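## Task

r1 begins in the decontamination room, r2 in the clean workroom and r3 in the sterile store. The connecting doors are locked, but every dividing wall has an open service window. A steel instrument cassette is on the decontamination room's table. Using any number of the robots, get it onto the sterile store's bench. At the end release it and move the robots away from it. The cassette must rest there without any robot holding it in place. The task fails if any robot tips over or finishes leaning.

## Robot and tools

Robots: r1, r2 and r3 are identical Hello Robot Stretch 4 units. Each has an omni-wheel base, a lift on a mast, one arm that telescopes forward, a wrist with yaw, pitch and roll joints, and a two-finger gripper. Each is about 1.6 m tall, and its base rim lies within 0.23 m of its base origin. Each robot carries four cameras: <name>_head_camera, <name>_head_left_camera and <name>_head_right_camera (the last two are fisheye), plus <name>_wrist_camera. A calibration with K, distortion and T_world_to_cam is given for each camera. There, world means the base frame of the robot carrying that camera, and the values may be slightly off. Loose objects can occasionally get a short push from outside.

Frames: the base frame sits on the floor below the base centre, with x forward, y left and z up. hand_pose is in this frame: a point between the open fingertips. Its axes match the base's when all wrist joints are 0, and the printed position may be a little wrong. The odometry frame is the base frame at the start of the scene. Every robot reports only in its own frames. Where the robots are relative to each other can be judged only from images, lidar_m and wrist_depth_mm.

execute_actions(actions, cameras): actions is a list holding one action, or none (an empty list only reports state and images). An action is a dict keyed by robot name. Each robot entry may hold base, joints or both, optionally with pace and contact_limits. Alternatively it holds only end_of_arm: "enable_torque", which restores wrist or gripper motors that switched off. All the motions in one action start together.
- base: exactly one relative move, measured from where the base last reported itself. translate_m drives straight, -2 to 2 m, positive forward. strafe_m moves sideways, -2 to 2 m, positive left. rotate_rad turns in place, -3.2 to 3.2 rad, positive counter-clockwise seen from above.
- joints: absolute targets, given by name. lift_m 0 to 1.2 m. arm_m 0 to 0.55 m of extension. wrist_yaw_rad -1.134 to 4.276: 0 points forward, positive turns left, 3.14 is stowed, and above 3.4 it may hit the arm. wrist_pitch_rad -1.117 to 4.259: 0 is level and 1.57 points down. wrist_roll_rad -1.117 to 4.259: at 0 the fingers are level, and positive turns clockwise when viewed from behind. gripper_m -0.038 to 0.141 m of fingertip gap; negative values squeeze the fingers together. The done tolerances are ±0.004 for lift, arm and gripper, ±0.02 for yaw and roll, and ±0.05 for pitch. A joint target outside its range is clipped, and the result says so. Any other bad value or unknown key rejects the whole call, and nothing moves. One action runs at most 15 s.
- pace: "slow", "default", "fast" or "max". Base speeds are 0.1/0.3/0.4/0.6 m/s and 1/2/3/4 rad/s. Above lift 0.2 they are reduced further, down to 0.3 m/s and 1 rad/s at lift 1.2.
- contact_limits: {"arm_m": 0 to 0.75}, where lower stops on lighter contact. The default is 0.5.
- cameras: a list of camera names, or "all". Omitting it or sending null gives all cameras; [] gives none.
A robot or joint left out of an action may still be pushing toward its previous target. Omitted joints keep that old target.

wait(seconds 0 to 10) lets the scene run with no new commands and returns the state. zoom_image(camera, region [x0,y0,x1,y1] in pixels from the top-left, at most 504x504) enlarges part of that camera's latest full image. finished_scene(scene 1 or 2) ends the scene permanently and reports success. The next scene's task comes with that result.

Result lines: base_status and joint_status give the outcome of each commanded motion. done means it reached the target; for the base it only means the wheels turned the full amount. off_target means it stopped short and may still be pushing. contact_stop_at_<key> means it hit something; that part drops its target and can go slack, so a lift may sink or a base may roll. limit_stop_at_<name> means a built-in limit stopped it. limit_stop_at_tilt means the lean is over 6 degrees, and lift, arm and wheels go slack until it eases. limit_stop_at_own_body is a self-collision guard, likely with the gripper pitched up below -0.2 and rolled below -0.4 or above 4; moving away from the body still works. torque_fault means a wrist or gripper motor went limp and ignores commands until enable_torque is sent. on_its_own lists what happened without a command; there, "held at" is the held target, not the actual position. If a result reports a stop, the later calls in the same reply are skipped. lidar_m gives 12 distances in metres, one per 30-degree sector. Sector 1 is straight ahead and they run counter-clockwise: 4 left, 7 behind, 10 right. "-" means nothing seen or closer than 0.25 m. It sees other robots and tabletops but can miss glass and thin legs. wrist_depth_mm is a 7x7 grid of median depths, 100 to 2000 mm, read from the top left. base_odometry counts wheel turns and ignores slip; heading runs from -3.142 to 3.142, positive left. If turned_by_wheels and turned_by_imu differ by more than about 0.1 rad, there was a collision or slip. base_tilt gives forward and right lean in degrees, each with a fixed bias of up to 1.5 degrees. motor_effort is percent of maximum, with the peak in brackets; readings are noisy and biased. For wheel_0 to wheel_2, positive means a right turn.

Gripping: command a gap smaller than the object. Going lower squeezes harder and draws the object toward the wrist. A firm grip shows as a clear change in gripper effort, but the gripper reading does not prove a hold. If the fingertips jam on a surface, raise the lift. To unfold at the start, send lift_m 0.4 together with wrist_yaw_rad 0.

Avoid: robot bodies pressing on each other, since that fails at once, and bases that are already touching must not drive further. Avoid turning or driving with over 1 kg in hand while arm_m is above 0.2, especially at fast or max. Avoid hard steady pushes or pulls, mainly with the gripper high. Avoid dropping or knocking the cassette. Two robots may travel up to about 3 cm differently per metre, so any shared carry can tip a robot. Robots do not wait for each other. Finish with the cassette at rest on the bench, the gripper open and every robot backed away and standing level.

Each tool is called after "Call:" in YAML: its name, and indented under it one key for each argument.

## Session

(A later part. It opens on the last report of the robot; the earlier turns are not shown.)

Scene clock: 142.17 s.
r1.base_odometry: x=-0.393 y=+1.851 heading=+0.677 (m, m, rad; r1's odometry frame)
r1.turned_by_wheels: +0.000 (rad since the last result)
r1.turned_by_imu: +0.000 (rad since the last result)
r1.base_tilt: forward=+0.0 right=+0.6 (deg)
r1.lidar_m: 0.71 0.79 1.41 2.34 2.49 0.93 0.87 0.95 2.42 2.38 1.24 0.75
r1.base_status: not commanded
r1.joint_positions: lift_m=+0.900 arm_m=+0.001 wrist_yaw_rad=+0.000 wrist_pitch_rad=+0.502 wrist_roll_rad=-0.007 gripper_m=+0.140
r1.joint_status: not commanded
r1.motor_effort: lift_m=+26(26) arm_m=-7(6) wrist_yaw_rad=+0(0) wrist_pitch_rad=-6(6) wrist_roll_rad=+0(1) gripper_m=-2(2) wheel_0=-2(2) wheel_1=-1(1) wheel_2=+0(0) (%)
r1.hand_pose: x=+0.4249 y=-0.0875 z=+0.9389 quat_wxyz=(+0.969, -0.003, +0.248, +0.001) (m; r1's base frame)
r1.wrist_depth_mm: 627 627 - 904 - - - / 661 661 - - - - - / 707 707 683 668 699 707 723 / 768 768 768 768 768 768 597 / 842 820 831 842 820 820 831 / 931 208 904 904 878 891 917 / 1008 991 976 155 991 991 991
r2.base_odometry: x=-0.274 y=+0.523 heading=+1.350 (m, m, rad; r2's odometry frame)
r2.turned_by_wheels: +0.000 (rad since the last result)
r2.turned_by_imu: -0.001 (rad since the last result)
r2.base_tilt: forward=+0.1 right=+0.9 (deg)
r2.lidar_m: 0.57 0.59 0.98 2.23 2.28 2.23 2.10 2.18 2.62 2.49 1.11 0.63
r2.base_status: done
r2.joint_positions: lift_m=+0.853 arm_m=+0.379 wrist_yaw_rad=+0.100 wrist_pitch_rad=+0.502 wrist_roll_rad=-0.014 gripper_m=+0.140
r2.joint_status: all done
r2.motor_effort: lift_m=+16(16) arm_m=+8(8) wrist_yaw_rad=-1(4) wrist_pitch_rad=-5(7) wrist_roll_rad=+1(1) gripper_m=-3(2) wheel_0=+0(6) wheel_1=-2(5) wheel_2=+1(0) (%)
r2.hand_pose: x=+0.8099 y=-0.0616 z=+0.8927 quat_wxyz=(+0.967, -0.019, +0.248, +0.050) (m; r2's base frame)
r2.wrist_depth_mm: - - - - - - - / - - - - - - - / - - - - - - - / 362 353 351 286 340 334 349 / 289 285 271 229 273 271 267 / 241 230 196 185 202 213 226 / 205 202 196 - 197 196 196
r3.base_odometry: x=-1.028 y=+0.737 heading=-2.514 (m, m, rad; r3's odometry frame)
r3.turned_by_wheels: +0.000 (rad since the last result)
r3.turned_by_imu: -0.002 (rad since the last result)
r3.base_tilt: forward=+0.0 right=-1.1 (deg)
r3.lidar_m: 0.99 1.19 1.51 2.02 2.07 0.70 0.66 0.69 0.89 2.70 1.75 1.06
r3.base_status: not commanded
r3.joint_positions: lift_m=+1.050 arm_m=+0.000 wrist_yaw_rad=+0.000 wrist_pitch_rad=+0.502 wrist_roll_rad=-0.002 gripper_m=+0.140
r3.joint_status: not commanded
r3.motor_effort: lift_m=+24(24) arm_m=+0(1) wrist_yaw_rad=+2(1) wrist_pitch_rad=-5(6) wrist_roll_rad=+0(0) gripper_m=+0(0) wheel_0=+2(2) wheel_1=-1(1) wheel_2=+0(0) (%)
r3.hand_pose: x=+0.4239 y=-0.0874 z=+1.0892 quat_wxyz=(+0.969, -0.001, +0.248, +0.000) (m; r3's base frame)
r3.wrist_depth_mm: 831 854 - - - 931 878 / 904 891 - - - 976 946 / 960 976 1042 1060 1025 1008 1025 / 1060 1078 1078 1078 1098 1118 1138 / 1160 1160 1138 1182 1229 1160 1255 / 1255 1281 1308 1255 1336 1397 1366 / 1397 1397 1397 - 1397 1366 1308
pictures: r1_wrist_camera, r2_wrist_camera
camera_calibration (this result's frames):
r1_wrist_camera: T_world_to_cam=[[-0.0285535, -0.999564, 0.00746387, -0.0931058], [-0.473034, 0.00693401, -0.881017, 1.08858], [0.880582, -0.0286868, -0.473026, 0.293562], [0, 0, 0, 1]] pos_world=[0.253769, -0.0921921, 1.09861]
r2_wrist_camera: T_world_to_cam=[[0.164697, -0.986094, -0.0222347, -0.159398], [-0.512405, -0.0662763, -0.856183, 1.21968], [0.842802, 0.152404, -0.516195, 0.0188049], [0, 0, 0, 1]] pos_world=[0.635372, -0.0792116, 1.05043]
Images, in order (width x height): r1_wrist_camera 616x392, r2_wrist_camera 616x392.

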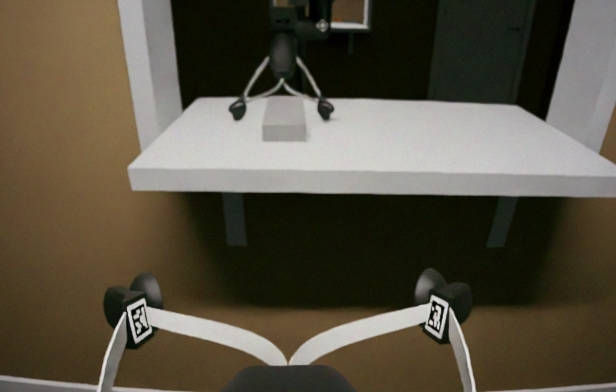

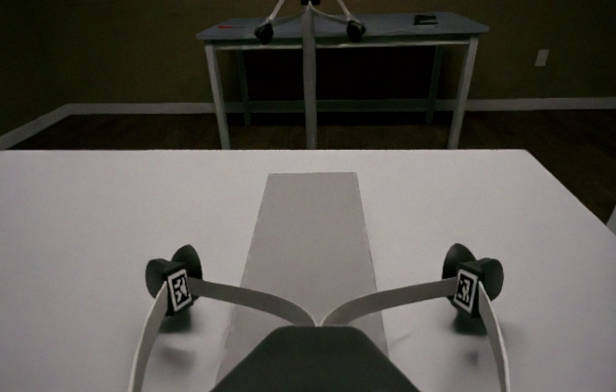

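Call:
execute_actions:
  actions:
    - {"r2":{"joints":{"gripper_m":0.02}}}
  cameras: []

Call:
execute_actions:
  actions:
    - {"r2":{"joints":{"lift_m":0.95},"pace":"slow"}}
  cameras: ["r2_wrist_camera"]

Call:
execute_actions:
  actions:
    - {"r2":{"base":{"translate_m":-1.1},"joints":{"arm_m":0,"wrist_yaw_rad":0,"lift_m":1.0}}}
  cameras: []

Call:
execute_actions:
  actions:
    - {"r2":{"base":{"rotate_rad":-3.12}},"r3":{"base":{"translate_m":0.3}}}
  cameras: ["r2_wrist_camera","r2_head_camera","r3_head_camera"]

Scene clock: 160.57 s.
r1.base_odometry: x=-0.393 y=+1.851 heading=+0.677 (m, m, rad; r1's odometry frame)
r1.turned_by_wheels: +0.000 (rad since the last result)
r1.turned_by_imu: +0.000 (rad since the last result)
r1.base_tilt: forward=+0.1 right=+0.7 (deg)
r1.lidar_m: 0.70 0.75 1.43 2.35 2.51 0.93 0.89 0.98 2.43 2.38 1.25 0.73
r1.base_status: not commanded
r1.joint_positions: lift_m=+0.900 arm_m=+0.001 wrist_yaw_rad=+0.000 wrist_pitch_rad=+0.502 wrist_roll_rad=-0.007 gripper_m=+0.140
r1.joint_status: not commanded
r1.motor_effort: lift_m=+26(26) arm_m=-7(6) wrist_yaw_rad=+0(1) wrist_pitch_rad=-6(7) wrist_roll_rad=+0(2) gripper_m=-2(0) wheel_0=-2(2) wheel_1=-1(1) wheel_2=+0(0) (%)
r1.hand_pose: x=+0.4249 y=-0.0875 z=+0.9389 quat_wxyz=(+0.969, -0.003, +0.248, +0.001) (m; r1's base frame)
r1.wrist_depth_mm: 627 627 - 904 - - - / 661 676 - 1618 - - - / 715 699 691 683 699 715 723 / 778 778 768 778 759 759 591 / 842 831 842 842 842 820 842 / 917 208 891 904 891 891 917 / 1008 991 1008 155 1008 991 991
r2.base_odometry: x=-0.274 y=+0.523 heading=+1.350 (m, m, rad; r2's odometry frame)
r2.turned_by_wheels: +0.000 (rad since the last result)
r2.turned_by_imu: -0.002 (rad since the last result)
r2.base_tilt: forward=+0.0 right=+1.0 (deg)
r2.lidar_m: 0.57 0.59 0.99 2.23 2.30 2.24 2.09 2.19 2.66 2.49 1.09 0.61
r2.base_status: not commanded
r2.joint_positions: lift_m=+0.853 arm_m=+0.379 wrist_yaw_rad=+0.100 wrist_pitch_rad=+0.505 wrist_roll_rad=-0.014 gripper_m=+0.021
r2.joint_status: all done
r2.motor_effort: lift_m=+17(17) arm_m=+8(8) wrist_yaw_rad=-1(3) wrist_pitch_rad=-14(15) wrist_roll_rad=+2(0) gripper_m=-28(29) wheel_0=+1(1) wheel_1=-2(2) wheel_2=+1(1) (%)
r2.hand_pose: x=+0.8094 y=-0.0617 z=+0.8918 quat_wxyz=(+0.967, -0.019, +0.249, +0.050) (m; r2's base frame)
r2.wrist_depth_mm: - - - 1983 - - - / - - - - - - - / - - - - - - - / 357 349 345 270 319 329 343 / 283 281 276 216 232 268 264 / 236 227 186 180 182 176 223 / 203 196 198 - 185 189 192
r3.base_odometry: x=-1.028 y=+0.737 heading=-2.514 (m, m, rad; r3's odometry frame)
r3.turned_by_wheels: +0.000 (rad since the last result)
r3.turned_by_imu: -0.002 (rad since the last result)
r3.base_tilt: forward=+0.1 right=-1.2 (deg)
r3.lidar_m: 1.00 1.21 1.52 2.02 2.07 0.72 0.67 0.70 0.92 2.72 1.75 1.08
r3.base_status: not commanded
r3.joint_positions: lift_m=+1.050 arm_m=+0.000 wrist_yaw_rad=+0.000 wrist_pitch_rad=+0.502 wrist_roll_rad=-0.002 gripper_m=+0.140
r3.joint_status: not commanded
r3.motor_effort: lift_m=+24(24) arm_m=+0(0) wrist_yaw_rad=+1(0) wrist_pitch_rad=-5(5) wrist_roll_rad=+0(0) gripper_m=+1(0) wheel_0=+2(2) wheel_1=-1(1) wheel_2=+0(0) (%)
r3.hand_pose: x=+0.4239 y=-0.0874 z=+1.0892 quat_wxyz=(+0.969, -0.001, +0.248, +0.000) (m; r3's base frame)
r3.wrist_depth_mm: 831 842 - - - 931 891 / 891 904 - - - 960 931 / 960 976 1042 1042 1008 991 1025 / 1060 1078 1078 1078 1118 1118 1138 / 1138 1182 1160 1205 1205 1205 1255 / 1281 1308 1308 1255 1336 1366 1366 / 1397 1397 1397 - 1430 1366 1336
pictures: none
No camera images: the call's "cameras" was empty. Leave "cameras" out to get every camera's image.

Scene clock: 162.23 s.
r1.base_odometry: x=-0.393 y=+1.851 heading=+0.677 (m, m, rad; r1's odometry frame)
r1.turned_by_wheels: +0.000 (rad since the last result)
r1.turned_by_imu: +0.000 (rad since the last result)
r1.base_tilt: forward=+0.0 right=+0.6 (deg)
r1.lidar_m: 0.70 0.76 1.42 2.35 2.48 0.91 0.88 0.96 2.47 2.38 1.26 0.75
r1.base_status: not commanded
r1.joint_positions: lift_m=+0.900 arm_m=+0.001 wrist_yaw_rad=+0.000 wrist_pitch_rad=+0.502 wrist_roll_rad=-0.007 gripper_m=+0.140
r1.joint_status: not commanded
r1.motor_effort: lift_m=+26(26) arm_m=-7(7) wrist_yaw_rad=+0(0) wrist_pitch_rad=-7(7) wrist_roll_rad=-1(1) gripper_m=+0(1) wheel_0=-2(2) wheel_1=-1(1) wheel_2=+0(0) (%)
r1.hand_pose: x=+0.4249 y=-0.0875 z=+0.9389 quat_wxyz=(+0.969, -0.003, +0.248, +0.001) (m; r1's base frame)
r1.wrist_depth_mm: 621 627 - - - - - / 668 668 - - - - - / 715 707 683 683 699 707 732 / 768 778 768 778 768 768 591 / 831 831 831 854 831 831 842 / 917 206 891 917 878 878 917 / 991 991 1008 155 976 991 991
r2.base_odometry: x=-0.274 y=+0.523 heading=+1.350 (m, m, rad; r2's odometry frame)
r2.turned_by_wheels: +0.000 (rad since the last result)
r2.turned_by_imu: -0.001 (rad since the last result)
r2.base_tilt: forward=+0.1 right=+0.9 (deg)
r2.lidar_m: 0.58 0.61 0.99 2.23 2.29 2.24 2.10 2.18 2.63 2.49 1.12 0.64
r2.base_status: not commanded
r2.joint_positions: lift_m=+0.950 arm_m=+0.379 wrist_yaw_rad=+0.100 wrist_pitch_rad=+0.505 wrist_roll_rad=-0.014 gripper_m=+0.021
r2.joint_status: all done
r2.motor_effort: lift_m=+23(24) arm_m=+8(8) wrist_yaw_rad=-2(1) wrist_pitch_rad=-17(14) wrist_roll_rad=+0(1) gripper_m=-28(29) wheel_0=+0(1) wheel_1=-2(1) wheel_2=+1(1) (%)
r2.hand_pose: x=+0.8094 y=-0.0617 z=+0.9883 quat_wxyz=(+0.967, -0.019, +0.249, +0.050) (m; r2's base frame)
r2.wrist_depth_mm: - - - - - - - / - - - - - - - / - - - - - - - / - - - 270 - - - / 436 430 427 216 233 410 1708 / 364 349 186 180 182 177 334 / 310 300 306 - 283 290 294
r3.base_odometry: x=-1.028 y=+0.737 heading=-2.514 (m, m, rad; r3's odometry frame)
r3.turned_by_wheels: +0.000 (rad since the last result)
r3.turned_by_imu: -0.001 (rad since the last result)
r3.base_tilt: forward=+0.1 right=-1.2 (deg)
r3.lidar_m: 0.99 1.18 1.52 2.01 2.06 0.72 0.66 0.70 0.90 2.71 1.74 1.07
r3.base_status: not commanded
r3.joint_positions: lift_m=+1.050 arm_m=+0.000 wrist_yaw_rad=+0.000 wrist_pitch_rad=+0.502 wrist_roll_rad=-0.002 gripper_m=+0.140
r3.joint_status: not commanded
r3.motor_effort: lift_m=+24(24) arm_m=+0(0) wrist_yaw_rad=+0(1) wrist_pitch_rad=-5(6) wrist_roll_rad=+0(0) gripper_m=+3(1) wheel_0=+2(2) wheel_1=-1(1) wheel_2=+0(0) (%)
r3.hand_pose: x=+0.4239 y=-0.0874 z=+1.0892 quat_wxyz=(+0.969, -0.001, +0.248, +0.000) (m; r3's base frame)
r3.wrist_depth_mm: 831 842 - - - 931 878 / 904 891 - - - 976 931 / 976 960 1060 1060 1025 1008 1025 / 1060 1060 1078 1078 1098 1118 1138 / 1138 1160 1160 1205 1205 1182 1255 / 1255 1281 1308 1281 1336 1397 1397 / 1366 1366 1430 - 1397 1336 1336
pictures: r2_wrist_camera
camera_calibration (this result's frames):
r2_wrist_camera: T_world_to_cam=[[0.164559, -0.986112, -0.0224533, -0.156932], [-0.515276, -0.0665324, -0.854438, 1.30188], [0.841077, 0.152175, -0.519069, 0.0727821], [0, 0, 0, 1]] pos_world=[0.635438, -0.0792107, 1.14663]
Images, in order (width x height): r2_wrist_camera 616x392.

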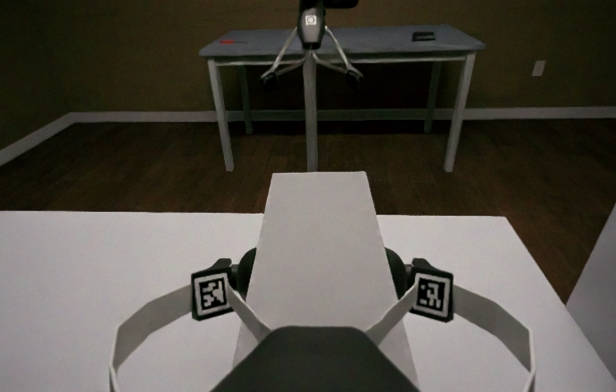

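Scene clock: 167.37 s.
r1.base_odometry: x=-0.393 y=+1.851 heading=+0.677 (m, m, rad; r1's odometry frame)
r1.turned_by_wheels: +0.000 (rad since the last result)
r1.turned_by_imu: +0.000 (rad since the last result)
r1.base_tilt: forward=+0.3 right=+0.5 (deg)
r1.lidar_m: 0.71 0.77 1.44 2.36 2.46 0.93 0.89 0.94 2.43 2.36 1.23 0.73
r1.base_status: not commanded
r1.joint_positions: lift_m=+0.900 arm_m=+0.001 wrist_yaw_rad=+0.000 wrist_pitch_rad=+0.502 wrist_roll_rad=-0.007 gripper_m=+0.140
r1.joint_status: not commanded
r1.motor_effort: lift_m=+26(26) arm_m=-6(6) wrist_yaw_rad=+0(1) wrist_pitch_rad=-6(6) wrist_roll_rad=+0(1) gripper_m=+1(1) wheel_0=-2(2) wheel_1=-1(1) wheel_2=+0(0) (%)
r1.hand_pose: x=+0.4249 y=-0.0875 z=+0.9389 quat_wxyz=(+0.969, -0.003, +0.248, +0.001) (m; r1's base frame)
r1.wrist_depth_mm: 621 627 - - - - - / 661 683 - - - - - / 715 699 691 691 699 715 732 / 768 768 768 768 768 768 597 / 854 831 854 831 831 831 831 / 904 207 891 904 878 891 904 / 1008 1008 991 156 1008 991 1008
r2.base_odometry: x=-0.515 y=-0.550 heading=+1.350 (m, m, rad; r2's odometry frame)
r2.turned_by_wheels: +0.000 (rad since the last result)
r2.turned_by_imu: +0.002 (rad since the last result)
r2.base_tilt: forward=+0.1 right=+0.9 (deg)
r2.lidar_m: 0.50 1.71 2.30 2.18 1.49 0.90 0.84 0.88 1.37 2.55 2.60 1.94
r2.base_status: done
r2.joint_positions: lift_m=+1.000 arm_m=+0.001 wrist_yaw_rad=+0.000 wrist_pitch_rad=+0.505 wrist_roll_rad=-0.014 gripper_m=+0.021
r2.joint_status: all done
r2.motor_effort: lift_m=+22(25) arm_m=-8(10) wrist_yaw_rad=+0(8) wrist_pitch_rad=-17(15) wrist_roll_rad=+0(1) gripper_m=-29(29) wheel_0=-1(5) wheel_1=+1(4) wheel_2=-1(8) (%)
r2.hand_pose: x=+0.4247 y=-0.0875 z=+1.0383 quat_wxyz=(+0.968, -0.007, +0.250, +0.002) (m; r2's base frame)
r2.wrist_depth_mm: 1464 1464 - - 1499 1499 1464 / 1576 1576 1576 1576 1618 1576 1661 / 1661 1708 1708 1708 1756 1756 1756 / 1863 1863 1808 268 1863 1921 1921 / 1921 1808 1808 215 233 1756 1756 / 1537 1537 186 180 181 176 1464 / 1336 1255 1308 - 1229 1255 1281
r3.base_odometry: x=-1.028 y=+0.737 heading=-2.514 (m, m, rad; r3's odometry frame)
r3.turned_by_wheels: +0.000 (rad since the last result)
r3.turned_by_imu: -0.002 (rad since the last result)
r3.base_tilt: forward=+0.1 right=-1.1 (deg)
r3.lidar_m: 1.00 1.18 1.50 2.01 2.08 0.72 0.67 0.68 0.92 2.71 1.73 1.07
r3.base_status: not commanded
r3.joint_positions: lift_m=+1.050 arm_m=+0.000 wrist_yaw_rad=+0.000 wrist_pitch_rad=+0.502 wrist_roll_rad=-0.002 gripper_m=+0.140
r3.joint_status: not commanded
r3.motor_effort: lift_m=+24(24) arm_m=-1(1) wrist_yaw_rad=+2(1) wrist_pitch_rad=-4(6) wrist_roll_rad=+0(0) gripper_m=+4(2) wheel_0=+2(2) wheel_1=-1(1) wheel_2=+0(0) (%)
r3.hand_pose: x=+0.4239 y=-0.0874 z=+1.0892 quat_wxyz=(+0.969, -0.001, +0.248, +0.000) (m; r3's base frame)
r3.wrist_depth_mm: 831 842 - - - 931 878 / 878 891 - - - 960 946 / 960 976 1060 1060 1025 1008 1025 / 1060 1060 1078 1098 1098 1118 1138 / 1138 1182 1160 1205 1229 1182 1229 / 1255 1281 1336 1281 1336 1366 1397 / 1397 1397 1397 - 1397 1336 1336
pictures: none
No camera images: the call's "cameras" was empty. Leave "cameras" out to get every camera's image.

Scene clock: 170.60 s.
r1.base_odometry: x=-0.393 y=+1.851 heading=+0.677 (m, m, rad; r1's odometry frame)
r1.turned_by_wheels: +0.000 (rad since the last result)
r1.turned_by_imu: +0.000 (rad since the last result)
r1.base_tilt: forward=+0.1 right=+0.6 (deg)
r1.lidar_m: 0.71 0.78 1.40 2.35 2.48 0.92 0.88 0.97 2.44 2.37 1.24 0.73
r1.base_status: not commanded
r1.joint_positions: lift_m=+0.900 arm_m=+0.001 wrist_yaw_rad=+0.000 wrist_pitch_rad=+0.502 wrist_roll_rad=-0.007 gripper_m=+0.140
r1.joint_status: not commanded
r1.motor_effort: lift_m=+26(26) arm_m=-6(6) wrist_yaw_rad=-1(0) wrist_pitch_rad=-7(7) wrist_roll_rad=+0(3) gripper_m=+0(2) wheel_0=-2(2) wheel_1=-1(1) wheel_2=+0(0) (%)
r1.hand_pose: x=+0.4249 y=-0.0875 z=+0.9389 quat_wxyz=(+0.969, -0.003, +0.248, +0.001) (m; r1's base frame)
r1.wrist_depth_mm: 621 627 - - - - - / 668 676 - - - - - / 707 707 683 699 699 707 715 / 768 778 778 768 759 759 597 / 842 831 842 831 831 842 842 / 931 207 891 917 866 904 917 / 991 976 991 155 991 991 991
r2.base_odometry: x=-0.515 y=-0.550 heading=-1.770 (m, m, rad; r2's odometry frame)
r2.turned_by_wheels: -3.120 (rad since the last result)
r2.turned_by_imu: -3.068 (rad since the last result)
r2.base_tilt: forward=+0.1 right=+1.0 (deg)
r2.lidar_m: 0.50 0.83 1.39 2.55 2.62 1.94 1.73 1.79 2.29 2.18 1.44 0.86
r2.base_status: done
r2.joint_positions: lift_m=+1.000 arm_m=+0.001 wrist_yaw_rad=+0.000 wrist_pitch_rad=+0.505 wrist_roll_rad=-0.014 gripper_m=+0.021
r2.joint_status: not commanded
r2.motor_effort: lift_m=+22(22) arm_m=-8(8) wrist_yaw_rad=+0(1) wrist_pitch_rad=-15(16) wrist_roll_rad=+0(0) gripper_m=-27(30) wheel_0=+2(2) wheel_1=+0(6) wheel_2=+0(5) (%)
r2.hand_pose: x=+0.4248 y=-0.0875 z=+1.0383 quat_wxyz=(+0.968, -0.007, +0.250, +0.002) (m; r2's base frame)
r2.wrist_depth_mm: 750 - - - - 715 715 / 778 - - - - 768 778 / 820 854 842 820 798 831 854 / 891 917 904 271 891 917 917 / 991 1008 976 216 233 1008 1025 / 1118 1060 185 180 182 177 1118 / 1255 1229 1255 - 1182 1229 1229
r3.base_odometry: x=-1.270 y=+0.561 heading=-2.514 (m, m, rad; r3's odometry frame)
r3.turned_by_wheels: +0.000 (rad since the last result)
r3.turned_by_imu: -0.002 (rad since the last result)
r3.base_tilt: forward=+0.1 right=-1.2 (deg)
r3.lidar_m: 0.71 0.73 1.17 2.03 2.09 1.01 0.96 1.00 1.33 2.70 1.28 0.75
r3.base_status: done
r3.joint_positions: lift_m=+1.050 arm_m=+0.000 wrist_yaw_rad=+0.000 wrist_pitch_rad=+0.502 wrist_roll_rad=-0.002 gripper_m=+0.140
r3.joint_status: not commanded
r3.motor_effort: lift_m=+24(24) arm_m=+0(0) wrist_yaw_rad=+3(1) wrist_pitch_rad=-4(5) wrist_roll_rad=+0(0) gripper_m=+0(1) wheel_0=+5(6) wheel_1=+1(8) wheel_2=-1(10) (%)
r3.hand_pose: x=+0.4239 y=-0.0874 z=+1.0892 quat_wxyz=(+0.969, -0.001, +0.248, +0.000) (m; r3's base frame)
r3.wrist_depth_mm: 564 - - - - - 640 / 603 699 - - - - 654 / 647 683 - - - - 699 / 707 723 798 768 741 741 759 / 778 691 627 634 647 621 842 / 866 878 878 866 904 917 946 / 976 976 976 - 1008 1042 1042
pictures: r2_head_camera, r2_wrist_camera, r3_head_camera
camera_calibration (this result's frames):
r2_wrist_camera: T_world_to_cam=[[0.0647917, -0.997646, -0.0224429, -0.0765632], [-0.519314, -0.0145048, -0.85446, 1.15102], [0.852124, 0.0670169, -0.519032, 0.414038], [0, 0, 0, 1]] pos_world=[0.249892, -0.0874351, 1.19668]
Images, in order (width x height): r2_head_camera 420x560, r2_wrist_camera 616x392, r3_head_camera 420x560.

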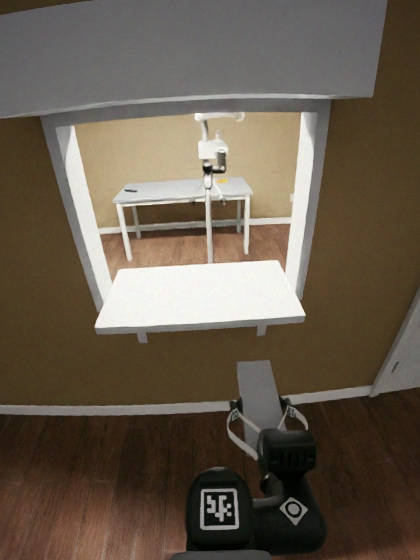

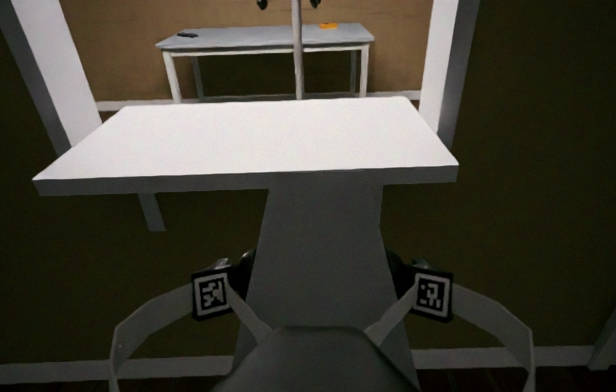

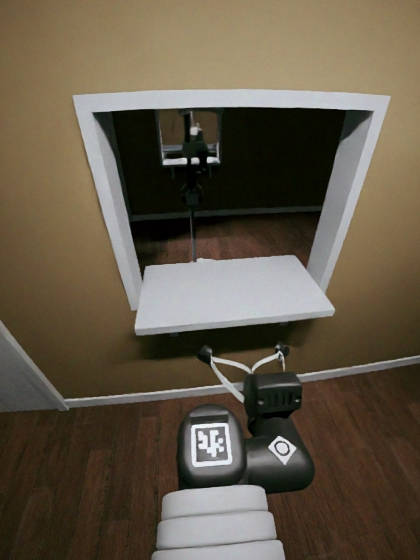

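Call:
execute_actions:
  actions:
    - {"r2":{"base":{"strafe_m":0.12},"joints":{"lift_m":0.92}},"r3":{"base":{"rotate_rad":0.1},"joints":{"lift_m":0.95}}}
  cameras: []

Call:
execute_actions:
  actions:
    - {"r2":{"base":{"translate_m":0.28},"joints":{"arm_m":0.37}}}
  cameras: []

Call:
execute_actions:
  actions:
    - {"r2":{"joints":{"lift_m":0.875},"pace":"slow"}}
  cameras: ["r3_wrist_camera"]

Scene clock: 180.67 s.
r1.base_odometry: x=-0.393 y=+1.851 heading=+0.677 (m, m, rad; r1's odometry frame)
r1.turned_by_wheels: +0.000 (rad since the last result)
r1.turned_by_imu: +0.000 (rad since the last result)
r1.base_tilt: forward=-0.1 right=+0.8 (deg)
r1.lidar_m: 0.71 0.80 1.42 2.36 2.49 0.91 0.88 0.93 2.42 2.36 1.25 0.74
r1.base_status: not commanded
r1.joint_positions: lift_m=+0.900 arm_m=+0.001 wrist_yaw_rad=+0.000 wrist_pitch_rad=+0.502 wrist_roll_rad=-0.007 gripper_m=+0.140
r1.joint_status: not commanded
r1.motor_effort: lift_m=+26(26) arm_m=-6(6) wrist_yaw_rad=+0(0) wrist_pitch_rad=-7(6) wrist_roll_rad=-1(1) gripper_m=-1(1) wheel_0=-2(2) wheel_1=-1(1) wheel_2=+0(0) (%)
r1.hand_pose: x=+0.4249 y=-0.0875 z=+0.9389 quat_wxyz=(+0.969, -0.003, +0.248, +0.001) (m; r1's base frame)
r1.wrist_depth_mm: 627 627 - - - - - / 668 676 - - - - - / 715 699 691 691 691 707 732 / 768 778 768 768 759 759 597 / 842 831 842 820 831 842 831 / 917 207 891 904 878 891 904 / 1025 991 991 155 991 991 1008
r2.base_odometry: x=-0.397 y=-0.574 heading=-1.770 (m, m, rad; r2's odometry frame)
r2.turned_by_wheels: +0.000 (rad since the last result)
r2.turned_by_imu: -0.002 (rad since the last result)
r2.base_tilt: forward=+0.0 right=+1.0 (deg)
r2.lidar_m: 0.49 0.83 1.37 2.41 2.49 1.92 1.74 1.76 2.42 2.29 1.48 0.84
r2.base_status: done
r2.joint_positions: lift_m=+0.920 arm_m=+0.001 wrist_yaw_rad=+0.000 wrist_pitch_rad=+0.505 wrist_roll_rad=-0.014 gripper_m=+0.021
r2.joint_status: all done
r2.motor_effort: lift_m=+18(21) arm_m=-8(8) wrist_yaw_rad=-1(1) wrist_pitch_rad=-18(18) wrist_roll_rad=+3(2) gripper_m=-28(29) wheel_0=+1(7) wheel_1=-1(6) wheel_2=+0(1) (%)
r2.hand_pose: x=+0.4248 y=-0.0874 z=+0.9586 quat_wxyz=(+0.968, -0.007, +0.250, +0.002) (m; r2's base frame)
r2.wrist_depth_mm: 699 - - - - - 715 / 759 809 931 917 904 788 768 / 831 699 676 683 699 683 831 / 904 891 904 271 891 917 917 / 991 991 960 216 233 1008 1008 / 1098 1060 186 180 182 176 1118 / 1182 1182 1182 - 162 1160 1182
r3.base_odometry: x=-1.271 y=+0.561 heading=-2.414 (m, m, rad; r3's odometry frame)
r3.turned_by_wheels: +0.099 (rad since the last result)
r3.turned_by_imu: +0.097 (rad since the last result)
r3.base_tilt: forward=+0.1 right=-1.1 (deg)
r3.lidar_m: 0.70 0.91 1.26 2.02 2.16 0.99 0.96 1.02 2.78 2.68 1.17 0.71
r3.base_status: done
r3.joint_positions: lift_m=+0.950 arm_m=+0.000 wrist_yaw_rad=+0.000 wrist_pitch_rad=+0.502 wrist_roll_rad=-0.002 gripper_m=+0.140
r3.joint_status: all done
r3.motor_effort: lift_m=+16(24) arm_m=-1(0) wrist_yaw_rad=+2(0) wrist_pitch_rad=-5(5) wrist_roll_rad=+0(0) gripper_m=+1(0) wheel_0=-4(4) wheel_1=-3(6) wheel_2=-3(10) (%)
r3.hand_pose: x=+0.4239 y=-0.0874 z=+0.9898 quat_wxyz=(+0.969, -0.001, +0.248, +0.000) (m; r3's base frame)
r3.wrist_depth_mm: 591 597 - - - - - / 640 634 - - - - - / 699 691 778 788 759 732 715 / 768 741 591 574 559 549 544 / 854 831 798 809 788 741 759 / 946 931 904 854 842 854 854 / 1060 1042 1025 - 946 960 931
pictures: none
No camera images: the call's "cameras" was empty. Leave "cameras" out to get every camera's image.

Scene clock: 183.07 s.
r1.base_odometry: x=-0.393 y=+1.851 heading=+0.677 (m, m, rad; r1's odometry frame)
r1.turned_by_wheels: +0.000 (rad since the last result)
r1.turned_by_imu: +0.000 (rad since the last result)
r1.base_tilt: forward=+0.0 right=+0.6 (deg)
r1.lidar_m: 0.71 0.80 1.43 2.36 2.50 0.92 0.89 0.95 2.46 2.37 1.27 0.74
r1.base_status: not commanded
r1.joint_positions: lift_m=+0.900 arm_m=+0.001 wrist_yaw_rad=+0.000 wrist_pitch_rad=+0.502 wrist_roll_rad=-0.007 gripper_m=+0.140
r1.joint_status: not commanded
r1.motor_effort: lift_m=+26(26) arm_m=-6(7) wrist_yaw_rad=+0(0) wrist_pitch_rad=-6(7) wrist_roll_rad=-1(3) gripper_m=-2(1) wheel_0=-1(2) wheel_1=-1(1) wheel_2=+0(0) (%)
r1.hand_pose: x=+0.4249 y=-0.0875 z=+0.9389 quat_wxyz=(+0.969, -0.003, +0.248, +0.001) (m; r1's base frame)
r1.wrist_depth_mm: 627 634 - - - - - / 661 676 - - - - - / 715 707 683 691 699 715 723 / 788 768 768 759 768 759 591 / 842 842 842 831 842 831 831 / 931 207 878 917 904 891 917 / 1008 991 991 155 991 991 991
r2.base_odometry: x=-0.453 y=-0.849 heading=-1.770 (m, m, rad; r2's odometry frame)
r2.turned_by_wheels: +0.000 (rad since the last result)
r2.turned_by_imu: -0.002 (rad since the last result)
r2.base_tilt: forward=+0.1 right=+0.9 (deg)
r2.lidar_m: 0.52 0.53 1.00 2.43 2.50 2.21 2.11 2.05 2.42 2.29 1.06 0.54
r2.base_status: done
r2.joint_positions: lift_m=+0.920 arm_m=+0.369 wrist_yaw_rad=+0.000 wrist_pitch_rad=+0.505 wrist_roll_rad=-0.014 gripper_m=+0.021
r2.joint_status: all done
r2.motor_effort: lift_m=+18(18) arm_m=+8(9) wrist_yaw_rad=-2(0) wrist_pitch_rad=-17(17) wrist_roll_rad=+1(0) gripper_m=-29(28) wheel_0=+0(4) wheel_1=-2(5) wheel_2=+1(8) (%)
r2.hand_pose: x=+0.7920 y=-0.0874 z=+0.9587 quat_wxyz=(+0.968, -0.007, +0.250, +0.002) (m; r2's base frame)
r2.wrist_depth_mm: - - - - - - - / - - - - - - - / - - - - - - - / - - - 270 439 452 445 / 389 387 379 216 232 366 362 / 322 310 186 180 182 176 306 / 277 268 272 - 253 259 264
r3.base_odometry: x=-1.271 y=+0.561 heading=-2.414 (m, m, rad; r3's odometry frame)
r3.turned_by_wheels: +0.000 (rad since the last result)
r3.turned_by_imu: -0.001 (rad since the last result)
r3.base_tilt: forward=+0.2 right=-1.1 (deg)
r3.lidar_m: 0.70 0.91 1.25 2.02 2.15 1.00 0.96 1.03 2.78 2.68 1.17 0.73
r3.base_status: not commanded
r3.joint_positions: lift_m=+0.950 arm_m=+0.000 wrist_yaw_rad=+0.000 wrist_pitch_rad=+0.502 wrist_roll_rad=-0.002 gripper_m=+0.140
r3.joint_status: not commanded
r3.motor_effort: lift_m=+16(16) arm_m=+0(0) wrist_yaw_rad=+2(1) wrist_pitch_rad=-6(5) wrist_roll_rad=+0(0) gripper_m=+2(2) wheel_0=-4(4) wheel_1=-2(2) wheel_2=-3(3) (%)
r3.hand_pose: x=+0.4239 y=-0.0874 z=+0.9898 quat_wxyz=(+0.969, -0.001, +0.248, +0.000) (m; r3's base frame)
r3.wrist_depth_mm: 597 597 - - 831 - - / 640 640 - - - - - / 699 691 778 768 715 723 707 / 768 741 591 574 559 554 544 / 854 831 798 798 788 741 768 / 976 917 917 842 854 842 854 / 1060 1042 1008 - 960 976 946
pictures: none
No camera images: the call's "cameras" was empty. Leave "cameras" out to get every camera's image.

Scene clock: 184.30 s.
r1.base_odometry: x=-0.393 y=+1.851 heading=+0.677 (m, m, rad; r1's odometry frame)
r1.turned_by_wheels: +0.000 (rad since the last result)
r1.turned_by_imu: +0.000 (rad since the last result)
r1.base_tilt: forward=+0.0 right=+0.6 (deg)
r1.lidar_m: 0.70 0.82 1.41 2.35 2.49 0.91 0.88 0.95 2.45 2.37 1.26 0.74
r1.base_status: not commanded
r1.joint_positions: lift_m=+0.900 arm_m=+0.001 wrist_yaw_rad=+0.000 wrist_pitch_rad=+0.502 wrist_roll_rad=-0.007 gripper_m=+0.140
r1.joint_status: not commanded
r1.motor_effort: lift_m=+26(26) arm_m=-6(6) wrist_yaw_rad=+0(1) wrist_pitch_rad=-6(6) wrist_roll_rad=-2(2) gripper_m=-2(2) wheel_0=-1(2) wheel_1=-1(1) wheel_2=+0(0) (%)
r1.hand_pose: x=+0.4249 y=-0.0875 z=+0.9389 quat_wxyz=(+0.969, -0.003, +0.248, +0.001) (m; r1's base frame)
r1.wrist_depth_mm: 627 627 - - - - - / 668 676 - - - - - / 707 691 691 691 707 707 723 / 778 768 759 768 768 768 597 / 842 842 842 842 842 831 831 / 917 208 891 891 866 891 917 / 1008 991 991 156 1008 976 1008
r2.base_odometry: x=-0.453 y=-0.849 heading=-1.770 (m, m, rad; r2's odometry frame)
r2.turned_by_wheels: +0.000 (rad since the last result)
r2.turned_by_imu: +0.000 (rad since the last result)
r2.base_tilt: forward=+0.0 right=+0.9 (deg)
r2.lidar_m: 0.51 0.54 0.98 2.43 2.50 2.22 2.11 2.04 2.42 2.29 1.09 0.55
r2.base_status: not commanded
r2.joint_positions: lift_m=+0.875 arm_m=+0.369 wrist_yaw_rad=+0.000 wrist_pitch_rad=+0.505 wrist_roll_rad=-0.014 gripper_m=+0.021
r2.joint_status: all done
r2.motor_effort: lift_m=+18(18) arm_m=+8(8) wrist_yaw_rad=-1(1) wrist_pitch_rad=-16(16) wrist_roll_rad=-1(0) gripper_m=-29(28) wheel_0=+0(0) wheel_1=-1(1) wheel_2=+1(1) (%)
r2.hand_pose: x=+0.7920 y=-0.0874 z=+0.9137 quat_wxyz=(+0.968, -0.007, +0.250, +0.002) (m; r2's base frame)
r2.wrist_depth_mm: - - - - - - - / - - - - - - - / - - - - - - - / 402 394 387 270 359 373 366 / 317 314 310 216 232 300 298 / 265 256 186 180 181 177 250 / 227 220 222 - 207 212 216
r3.base_odometry: x=-1.271 y=+0.561 heading=-2.414 (m, m, rad; r3's odometry frame)
r3.turned_by_wheels: +0.000 (rad since the last result)
r3.turned_by_imu: -0.001 (rad since the last result)
r3.base_tilt: forward=+0.0 right=-1.1 (deg)
r3.lidar_m: 0.70 0.91 1.24 2.01 2.14 1.01 0.97 0.99 2.78 2.70 1.17 0.72
r3.base_status: not commanded
r3.joint_positions: lift_m=+0.950 arm_m=+0.000 wrist_yaw_rad=+0.000 wrist_pitch_rad=+0.502 wrist_roll_rad=-0.002 gripper_m=+0.140
r3.joint_status: not commanded
r3.motor_effort: lift_m=+16(16) arm_m=-1(0) wrist_yaw_rad=+1(2) wrist_pitch_rad=-5(4) wrist_roll_rad=+0(0) gripper_m=+1(0) wheel_0=-4(4) wheel_1=-2(2) wheel_2=-3(3) (%)
r3.hand_pose: x=+0.4239 y=-0.0874 z=+0.9898 quat_wxyz=(+0.969, -0.001, +0.248, +0.000) (m; r3's base frame)
r3.wrist_depth_mm: 591 591 - - 842 - - / 634 627 - - - - - / 699 691 778 778 699 723 707 / 768 741 585 574 564 554 549 / 854 831 809 809 788 741 759 / 960 917 904 842 854 866 854 / 1060 1060 1025 - 946 946 931
pictures: r3_wrist_camera
camera_calibration (this result's frames):
r3_wrist_camera: T_world_to_cam=[[0.022351, -0.998741, -0.0449098, -0.0447169], [-0.509507, 0.0272703, -0.860034, 1.11946], [0.860176, 0.0421045, -0.508256, 0.372634], [0, 0, 0, 1]] pos_world=[0.250841, -0.0908782, 1.15016]
Images, in order (width x height): r3_wrist_camera 616x392.

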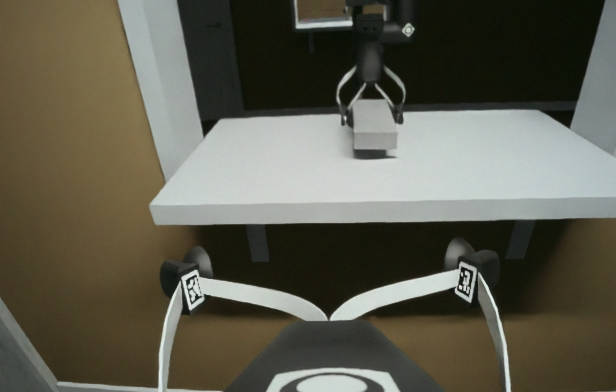

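Call:
execute_actions:
  actions:
    - {"r2":{"joints":{"lift_m":0.854},"pace":"slow"},"r3":{"base":{"rotate_rad":-0.08}}}
  cameras: []

Call:
execute_actions:
  actions:
    - {"r2":{"joints":{"gripper_m":0.14}},"r3":{"base":{"translate_m":0.15}}}
  cameras: []

Call:
execute_actions:
  actions:
    - {"r2":{"joints":{"arm_m":0,"lift_m":0.9},"base":{"translate_m":-0.2}}}
  cameras: ["r3_wrist_camera"]

Scene clock: 193.20 s.
r1.base_odometry: x=-0.393 y=+1.851 heading=+0.677 (m, m, rad; r1's odometry frame)
r1.turned_by_wheels: +0.000 (rad since the last result)
r1.turned_by_imu: +0.000 (rad since the last result)
r1.base_tilt: forward=+0.1 right=+0.6 (deg)
r1.lidar_m: 0.72 0.79 1.39 2.32 2.51 0.92 0.89 0.94 2.46 2.38 1.22 0.74
r1.base_status: not commanded
r1.joint_positions: lift_m=+0.900 arm_m=+0.001 wrist_yaw_rad=+0.000 wrist_pitch_rad=+0.502 wrist_roll_rad=-0.007 gripper_m=+0.140
r1.joint_status: not commanded
r1.motor_effort: lift_m=+26(26) arm_m=-6(6) wrist_yaw_rad=+0(1) wrist_pitch_rad=-7(6) wrist_roll_rad=-1(2) gripper_m=-1(1) wheel_0=-1(1) wheel_1=-1(1) wheel_2=+0(0) (%)
r1.hand_pose: x=+0.4249 y=-0.0875 z=+0.9389 quat_wxyz=(+0.969, -0.003, +0.248, +0.001) (m; r1's base frame)
r1.wrist_depth_mm: 627 621 - - - - - / 661 676 - - - - - / 715 707 691 683 691 707 732 / 768 768 768 768 768 768 591 / 854 842 831 820 820 831 831 / 917 207 891 917 866 904 904 / 1008 991 976 155 1008 1008 1025
r2.base_odometry: x=-0.453 y=-0.849 heading=-1.770 (m, m, rad; r2's odometry frame)
r2.turned_by_wheels: +0.000 (rad since the last result)
r2.turned_by_imu: -0.001 (rad since the last result)
r2.base_tilt: forward=+0.1 right=+0.9 (deg)
r2.lidar_m: 0.52 0.54 0.99 2.42 2.50 2.22 2.11 2.06 2.42 2.29 1.08 0.55
r2.base_status: not commanded
r2.joint_positions: lift_m=+0.854 arm_m=+0.369 wrist_yaw_rad=+0.000 wrist_pitch_rad=+0.505 wrist_roll_rad=-0.014 gripper_m=+0.021
r2.joint_status: all done
r2.motor_effort: lift_m=+18(17) arm_m=+8(8) wrist_yaw_rad=-2(1) wrist_pitch_rad=-14(16) wrist_roll_rad=+0(0) gripper_m=-28(29) wheel_0=+0(0) wheel_1=-1(1) wheel_2=+1(1) (%)
r2.hand_pose: x=+0.7920 y=-0.0874 z=+0.8927 quat_wxyz=(+0.968, -0.007, +0.250, +0.002) (m; r2's base frame)
r2.wrist_depth_mm: - - - - - - - / - - - - - - - / - - - - - 436 427 / 357 353 347 270 322 330 329 / 285 282 278 216 232 268 267 / 238 229 186 180 182 177 224 / 204 197 200 - 185 190 193
r3.base_odometry: x=-1.270 y=+0.561 heading=-2.494 (m, m, rad; r3's odometry frame)
r3.turned_by_wheels: -0.079 (rad since the last result)
r3.turned_by_imu: -0.081 (rad since the last result)
r3.base_tilt: forward=+0.1 right=-1.1 (deg)
r3.lidar_m: 0.69 0.73 1.20 2.03 2.10 1.03 0.96 1.01 1.35 2.67 1.28 0.75
r3.base_status: done
r3.joint_positions: lift_m=+0.950 arm_m=+0.000 wrist_yaw_rad=+0.000 wrist_pitch_rad=+0.502 wrist_roll_rad=-0.002 gripper_m=+0.140
r3.joint_status: not commanded
r3.motor_effort: lift_m=+16(16) arm_m=+0(1) wrist_yaw_rad=+2(1) wrist_pitch_rad=-6(6) wrist_roll_rad=+0(0) gripper_m=+1(0) wheel_0=+4(8) wheel_1=+2(6) wheel_2=+0(4) (%)
r3.hand_pose: x=+0.4239 y=-0.0874 z=+0.9898 quat_wxyz=(+0.969, -0.001, +0.248, +0.000) (m; r3's base frame)
r3.wrist_depth_mm: 564 661 - - - - 661 / 609 654 - - - - 676 / 661 683 820 732 759 732 676 / 723 676 585 574 585 574 585 / 788 798 788 809 820 788 831 / 878 891 878 854 891 917 917 / 976 1008 976 - 991 1025 1025
pictures: none
No camera images: the call's "cameras" was empty. Leave "cameras" out to get every camera's image.

Scene clock: 195.37 s.
r1.base_odometry: x=-0.393 y=+1.851 heading=+0.677 (m, m, rad; r1's odometry frame)
r1.turned_by_wheels: +0.000 (rad since the last result)
r1.turned_by_imu: +0.000 (rad since the last result)
r1.base_tilt: forward=+0.0 right=+0.5 (deg)
r1.lidar_m: 0.71 0.76 1.41 2.34 2.50 0.94 0.88 0.95 2.44 2.38 1.24 0.73
r1.base_status: not commanded
r1.joint_positions: lift_m=+0.900 arm_m=+0.001 wrist_yaw_rad=+0.000 wrist_pitch_rad=+0.502 wrist_roll_rad=-0.007 gripper_m=+0.140
r1.joint_status: not commanded
r1.motor_effort: lift_m=+26(26) arm_m=-6(7) wrist_yaw_rad=+0(0) wrist_pitch_rad=-6(7) wrist_roll_rad=-2(1) gripper_m=-1(1) wheel_0=-2(2) wheel_1=-1(1) wheel_2=+0(0) (%)
r1.hand_pose: x=+0.4249 y=-0.0875 z=+0.9389 quat_wxyz=(+0.969, -0.003, +0.248, +0.001) (m; r1's base frame)
r1.wrist_depth_mm: 621 627 - - - - - / 668 676 - - - - - / 715 699 691 691 699 707 723 / 778 768 768 759 759 768 591 / 854 842 831 831 831 831 831 / 917 207 904 904 878 904 917 / 1008 1008 991 155 1008 991 1008
r2.base_odometry: x=-0.453 y=-0.849 heading=-1.770 (m, m, rad; r2's odometry frame)
r2.turned_by_wheels: +0.000 (rad since the last result)
r2.turned_by_imu: -0.001 (rad since the last result)
r2.base_tilt: forward=+0.1 right=+0.9 (deg)
r2.lidar_m: 0.51 0.53 0.99 2.43 2.50 2.23 2.12 2.02 2.42 2.30 1.07 0.55
r2.base_status: not commanded
r2.joint_positions: lift_m=+0.854 arm_m=+0.369 wrist_yaw_rad=+0.000 wrist_pitch_rad=+0.502 wrist_roll_rad=-0.014 gripper_m=+0.140
r2.joint_status: all done
r2.motor_effort: lift_m=+18(18) arm_m=+8(8) wrist_yaw_rad=-1(1) wrist_pitch_rad=-6(16) wrist_roll_rad=+2(1) gripper_m=-2(30) wheel_0=+0(0) wheel_1=-1(1) wheel_2=+1(1) (%)
r2.hand_pose: x=+0.7924 y=-0.0874 z=+0.8934 quat_wxyz=(+0.969, -0.007, +0.249, +0.002) (m; r2's base frame)
r2.wrist_depth_mm: - - - - - - - / - - - - - - - / - - - - - - - / 366 357 351 287 342 338 334 / 290 285 282 229 265 271 270 / 240 231 220 187 188 215 227 / 206 204 202 - 187 197 196
r3.base_odometry: x=-1.390 y=+0.470 heading=-2.493 (m, m, rad; r3's odometry frame)
r3.turned_by_wheels: +0.001 (rad since the last result)
r3.turned_by_imu: -0.001 (rad since the last result)
r3.base_tilt: forward=+0.0 right=-1.1 (deg)
r3.lidar_m: 0.54 0.59 1.00 2.02 2.11 1.19 1.12 1.16 1.56 2.66 1.05 0.58
r3.base_status: done
r3.joint_positions: lift_m=+0.950 arm_m=+0.000 wrist_yaw_rad=+0.000 wrist_pitch_rad=+0.502 wrist_roll_rad=-0.002 gripper_m=+0.140
r3.joint_status: not commanded
r3.motor_effort: lift_m=+16(16) arm_m=-1(1) wrist_yaw_rad=+0(0) wrist_pitch_rad=-4(5) wrist_roll_rad=+0(0) gripper_m=+2(0) wheel_0=+2(6) wheel_1=+4(7) wheel_2=+0(9) (%)
r3.hand_pose: x=+0.4239 y=-0.0874 z=+0.9898 quat_wxyz=(+0.969, -0.001, +0.248, +0.000) (m; r3's base frame)
r3.wrist_depth_mm: 455 - - - - - - / 469 - - - - - - / 504 723 - 732 741 741 647 / 549 569 585 549 554 544 525 / 597 469 459 449 439 424 439 / 668 676 668 442 676 699 699 / 750 750 750 - 759 768 798
pictures: none
No camera images: the call's "cameras" was empty. Leave "cameras" out to get every camera's image.

Scene clock: 197.57 s.
r1.base_odometry: x=-0.393 y=+1.851 heading=+0.677 (m, m, rad; r1's odometry frame)
r1.turned_by_wheels: +0.000 (rad since the last result)
r1.turned_by_imu: +0.000 (rad since the last result)
r1.base_tilt: forward=+0.1 right=+0.6 (deg)
r1.lidar_m: 0.71 0.79 1.38 2.35 2.51 0.93 0.87 0.96 2.43 2.39 1.26 0.74
r1.base_status: not commanded
r1.joint_positions: lift_m=+0.900 arm_m=+0.001 wrist_yaw_rad=+0.000 wrist_pitch_rad=+0.502 wrist_roll_rad=-0.007 gripper_m=+0.140
r1.joint_status: not commanded
r1.motor_effort: lift_m=+26(26) arm_m=-6(7) wrist_yaw_rad=+1(0) wrist_pitch_rad=-6(6) wrist_roll_rad=-2(2) gripper_m=+0(1) wheel_0=-2(2) wheel_1=-1(1) wheel_2=+0(0) (%)
r1.hand_pose: x=+0.4249 y=-0.0875 z=+0.9389 quat_wxyz=(+0.969, -0.003, +0.248, +0.001) (m; r1's base frame)
r1.wrist_depth_mm: 627 627 - - - - - / 661 683 - - - - - / 707 707 691 691 699 715 723 / 778 759 768 768 768 768 591 / 842 831 842 831 831 831 831 / 931 208 891 904 878 904 904 / 1025 1008 1008 155 976 1008 1008
r2.base_odometry: x=-0.413 y=-0.653 heading=-1.770 (m, m, rad; r2's odometry frame)
r2.turned_by_wheels: +0.000 (rad since the last result)
r2.turned_by_imu: +0.000 (rad since the last result)
r2.base_tilt: forward=+0.0 right=+1.0 (deg)
r2.lidar_m: 0.70 0.74 1.27 2.43 2.50 2.01 1.82 1.83 2.42 2.31 1.37 0.76
r2.base_status: done
r2.joint_positions: lift_m=+0.900 arm_m=+0.001 wrist_yaw_rad=+0.000 wrist_pitch_rad=+0.502 wrist_roll_rad=-0.014 gripper_m=+0.140
r2.joint_status: all done
r2.motor_effort: lift_m=+21(23) arm_m=-8(10) wrist_yaw_rad=+0(2) wrist_pitch_rad=-9(7) wrist_roll_rad=+1(1) gripper_m=-1(1) wheel_0=+1(5) wheel_1=+2(5) wheel_2=+1(8) (%)
r2.hand_pose: x=+0.4252 y=-0.0875 z=+0.9392 quat_wxyz=(+0.969, -0.007, +0.248, +0.002) (m; r2's base frame)
r2.wrist_depth_mm: 634 - - - - - 640 / 676 831 891 820 854 741 683 / 723 609 591 597 609 597 732 / 809 798 809 820 820 820 820 / 891 866 854 891 891 866 904 / 991 946 991 946 960 960 1008 / 1098 1118 1098 - 1118 1118 1118
r3.base_odometry: x=-1.390 y=+0.470 heading=-2.493 (m, m, rad; r3's odometry frame)
r3.turned_by_wheels: +0.000 (rad since the last result)
r3.turned_by_imu: -0.001 (rad since the last result)
r3.base_tilt: forward=+0.1 right=-1.2 (deg)
r3.lidar_m: 0.56 0.58 0.99 2.03 2.10 1.19 1.10 1.14 1.56 2.68 1.04 0.58
r3.base_status: not commanded
r3.joint_positions: lift_m=+0.950 arm_m=+0.000 wrist_yaw_rad=+0.000 wrist_pitch_rad=+0.502 wrist_roll_rad=-0.002 gripper_m=+0.140
r3.joint_status: not commanded
r3.motor_effort: lift_m=+16(16) arm_m=-1(1) wrist_yaw_rad=+2(2) wrist_pitch_rad=-4(4) wrist_roll_rad=+0(0) gripper_m=+0(1) wheel_0=+3(3) wheel_1=+4(3) wheel_2=+0(0) (%)
r3.hand_pose: x=+0.4239 y=-0.0874 z=+0.9898 quat_wxyz=(+0.969, -0.001, +0.248, +0.000) (m; r3's base frame)
r3.wrist_depth_mm: 455 - - - - - - / 469 - - - - - - / 504 723 - 778 759 732 647 / 549 569 585 549 554 544 525 / 591 469 459 452 439 430 436 / 668 676 661 442 683 683 699 / 750 750 750 - 759 778 788
pictures: r3_wrist_camera
camera_calibration (this result's frames):
r3_wrist_camera: T_world_to_cam=[[0.022356, -0.998741, -0.0449099, -0.0447176], [-0.509507, 0.0272678, -0.860034, 1.11946], [0.860176, 0.0421089, -0.508256, 0.372634], [0, 0, 0, 1]] pos_world=[0.250842, -0.0908778, 1.15016]
Images, in order (width x height): r3_wrist_camera 616x392.

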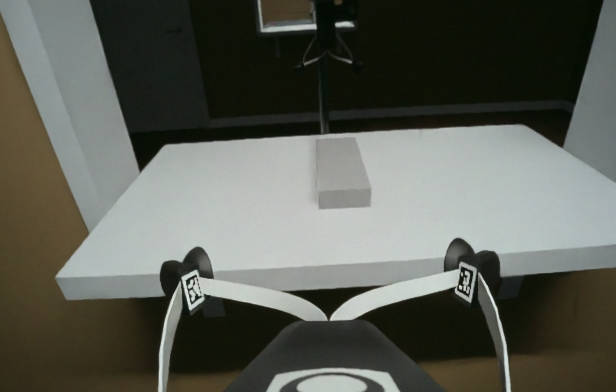

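Call:
execute_actions:
  actions:
    - {"r3":{"base":{"strafe_m":-0.04},"joints":{"arm_m":0.37,"lift_m":0.9}}}
  cameras: ["r2_wrist_camera","r3_wrist_camera"]

Scene clock: 206.00 s.
r1.base_odometry: x=-0.393 y=+1.851 heading=+0.677 (m, m, rad; r1's odometry frame)
r1.turned_by_wheels: +0.000 (rad since the last result)
r1.turned_by_imu: +0.000 (rad since the last result)
r1.base_tilt: forward=+0.1 right=+0.6 (deg)
r1.lidar_m: 0.71 0.74 1.43 2.35 2.47 0.93 0.88 0.94 2.44 2.36 1.26 0.75
r1.base_status: not commanded
r1.joint_positions: lift_m=+0.900 arm_m=+0.001 wrist_yaw_rad=+0.000 wrist_pitch_rad=+0.502 wrist_roll_rad=-0.007 gripper_m=+0.140
r1.joint_status: not commanded
r1.motor_effort: lift_m=+26(26) arm_m=-6(6) wrist_yaw_rad=+0(0) wrist_pitch_rad=-6(6) wrist_roll_rad=-3(2) gripper_m=-2(2) wheel_0=-2(2) wheel_1=-1(1) wheel_2=+0(0) (%)
r1.hand_pose: x=+0.4249 y=-0.0875 z=+0.9389 quat_wxyz=(+0.969, -0.003, +0.248, +0.001) (m; r1's base frame)
r1.wrist_depth_mm: 634 627 - - - - - / 661 668 - - - - - / 715 707 683 691 707 707 723 / 768 768 778 768 768 768 591 / 842 842 820 831 842 831 842 / 917 207 891 904 891 891 904 / 1025 1008 1008 155 1008 976 1008
r2.base_odometry: x=-0.413 y=-0.653 heading=-1.770 (m, m, rad; r2's odometry frame)
r2.turned_by_wheels: +0.000 (rad since the last result)
r2.turned_by_imu: -0.002 (rad since the last result)
r2.base_tilt: forward=+0.0 right=+0.9 (deg)
r2.lidar_m: 0.71 0.75 1.27 2.43 2.50 2.00 1.83 1.82 2.42 2.30 1.38 0.76
r2.base_status: not commanded
r2.joint_positions: lift_m=+0.900 arm_m=+0.001 wrist_yaw_rad=+0.000 wrist_pitch_rad=+0.502 wrist_roll_rad=-0.014 gripper_m=+0.140
r2.joint_status: not commanded
r2.motor_effort: lift_m=+21(21) arm_m=-8(8) wrist_yaw_rad=+0(0) wrist_pitch_rad=-9(6) wrist_roll_rad=+0(2) gripper_m=-3(2) wheel_0=+0(1) wheel_1=+1(1) wheel_2=+1(1) (%)
r2.hand_pose: x=+0.4252 y=-0.0875 z=+0.9392 quat_wxyz=(+0.969, -0.007, +0.248, +0.002) (m; r2's base frame)
r2.wrist_depth_mm: 634 - - - - - 634 / 676 831 891 798 842 750 691 / 732 603 597 597 615 597 723 / 809 809 809 809 809 809 820 / 891 866 891 891 891 866 904 / 991 960 1008 931 976 960 1008 / 1118 1098 1078 - 1118 1138 1098
r3.base_odometry: x=-1.414 y=+0.502 heading=-2.493 (m, m, rad; r3's odometry frame)
r3.turned_by_wheels: +0.000 (rad since the last result)
r3.turned_by_imu: -0.002 (rad since the last result)
r3.base_tilt: forward=+0.0 right=-1.1 (deg)
r3.lidar_m: 0.56 0.58 0.98 2.06 2.16 1.19 1.10 1.15 2.81 2.65 1.03 0.60
r3.base_status: done
r3.joint_positions: lift_m=+0.900 arm_m=+0.369 wrist_yaw_rad=+0.000 wrist_pitch_rad=+0.502 wrist_roll_rad=-0.002 gripper_m=+0.140
r3.joint_status: all done
r3.motor_effort: lift_m=+16(17) arm_m=+6(6) wrist_yaw_rad=+0(2) wrist_pitch_rad=-6(6) wrist_roll_rad=-1(0) gripper_m=+0(0) wheel_0=+2(6) wheel_1=-2(11) wheel_2=+0(1) (%)
r3.hand_pose: x=+0.7928 y=-0.0874 z=+0.9398 quat_wxyz=(+0.969, -0.001, +0.248, +0.000) (m; r3's base frame)
r3.wrist_depth_mm: - - - - - - - / - - - - - - - / - - - - - - - / - - - - 455 442 436 / 389 384 377 319 357 334 343 / 315 312 286 246 276 278 283 / 268 263 267 - 259 248 245
pictures: r2_wrist_camera, r3_wrist_camera
camera_calibration (this result's frames):
r2_wrist_camera: T_world_to_cam=[[0.0648865, -0.997645, -0.0222472, -0.0790346], [-0.516733, -0.0145191, -0.856023, 1.06689], [0.853684, 0.0670402, -0.516458, 0.35911], [0, 0, 0, 1]] pos_world=[0.249861, -0.087433, 1.09699]
r3_wrist_camera: T_world_to_cam=[[0.0224421, -0.998739, -0.0449129, -0.0552549], [-0.509623, 0.0272209, -0.859967, 1.26445], [0.860105, 0.0421881, -0.508369, 0.0300017], [0, 0, 0, 1]] pos_world=[0.619828, -0.0908704, 1.10016]
Images, in order (width x height): r2_wrist_camera 616x392, r3_wrist_camera 616x392.

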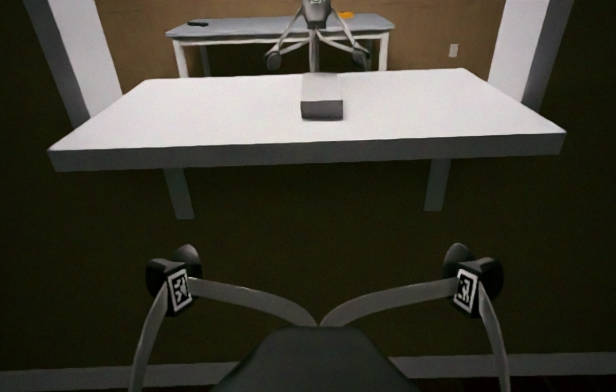

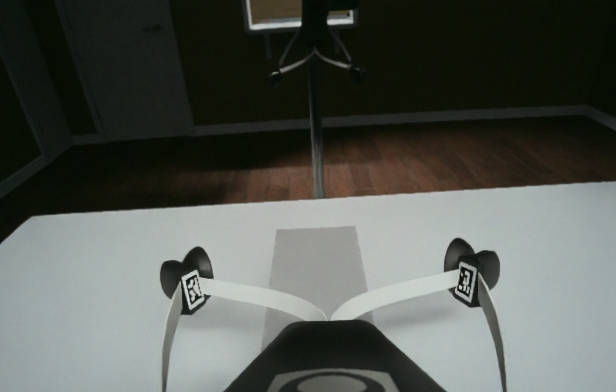

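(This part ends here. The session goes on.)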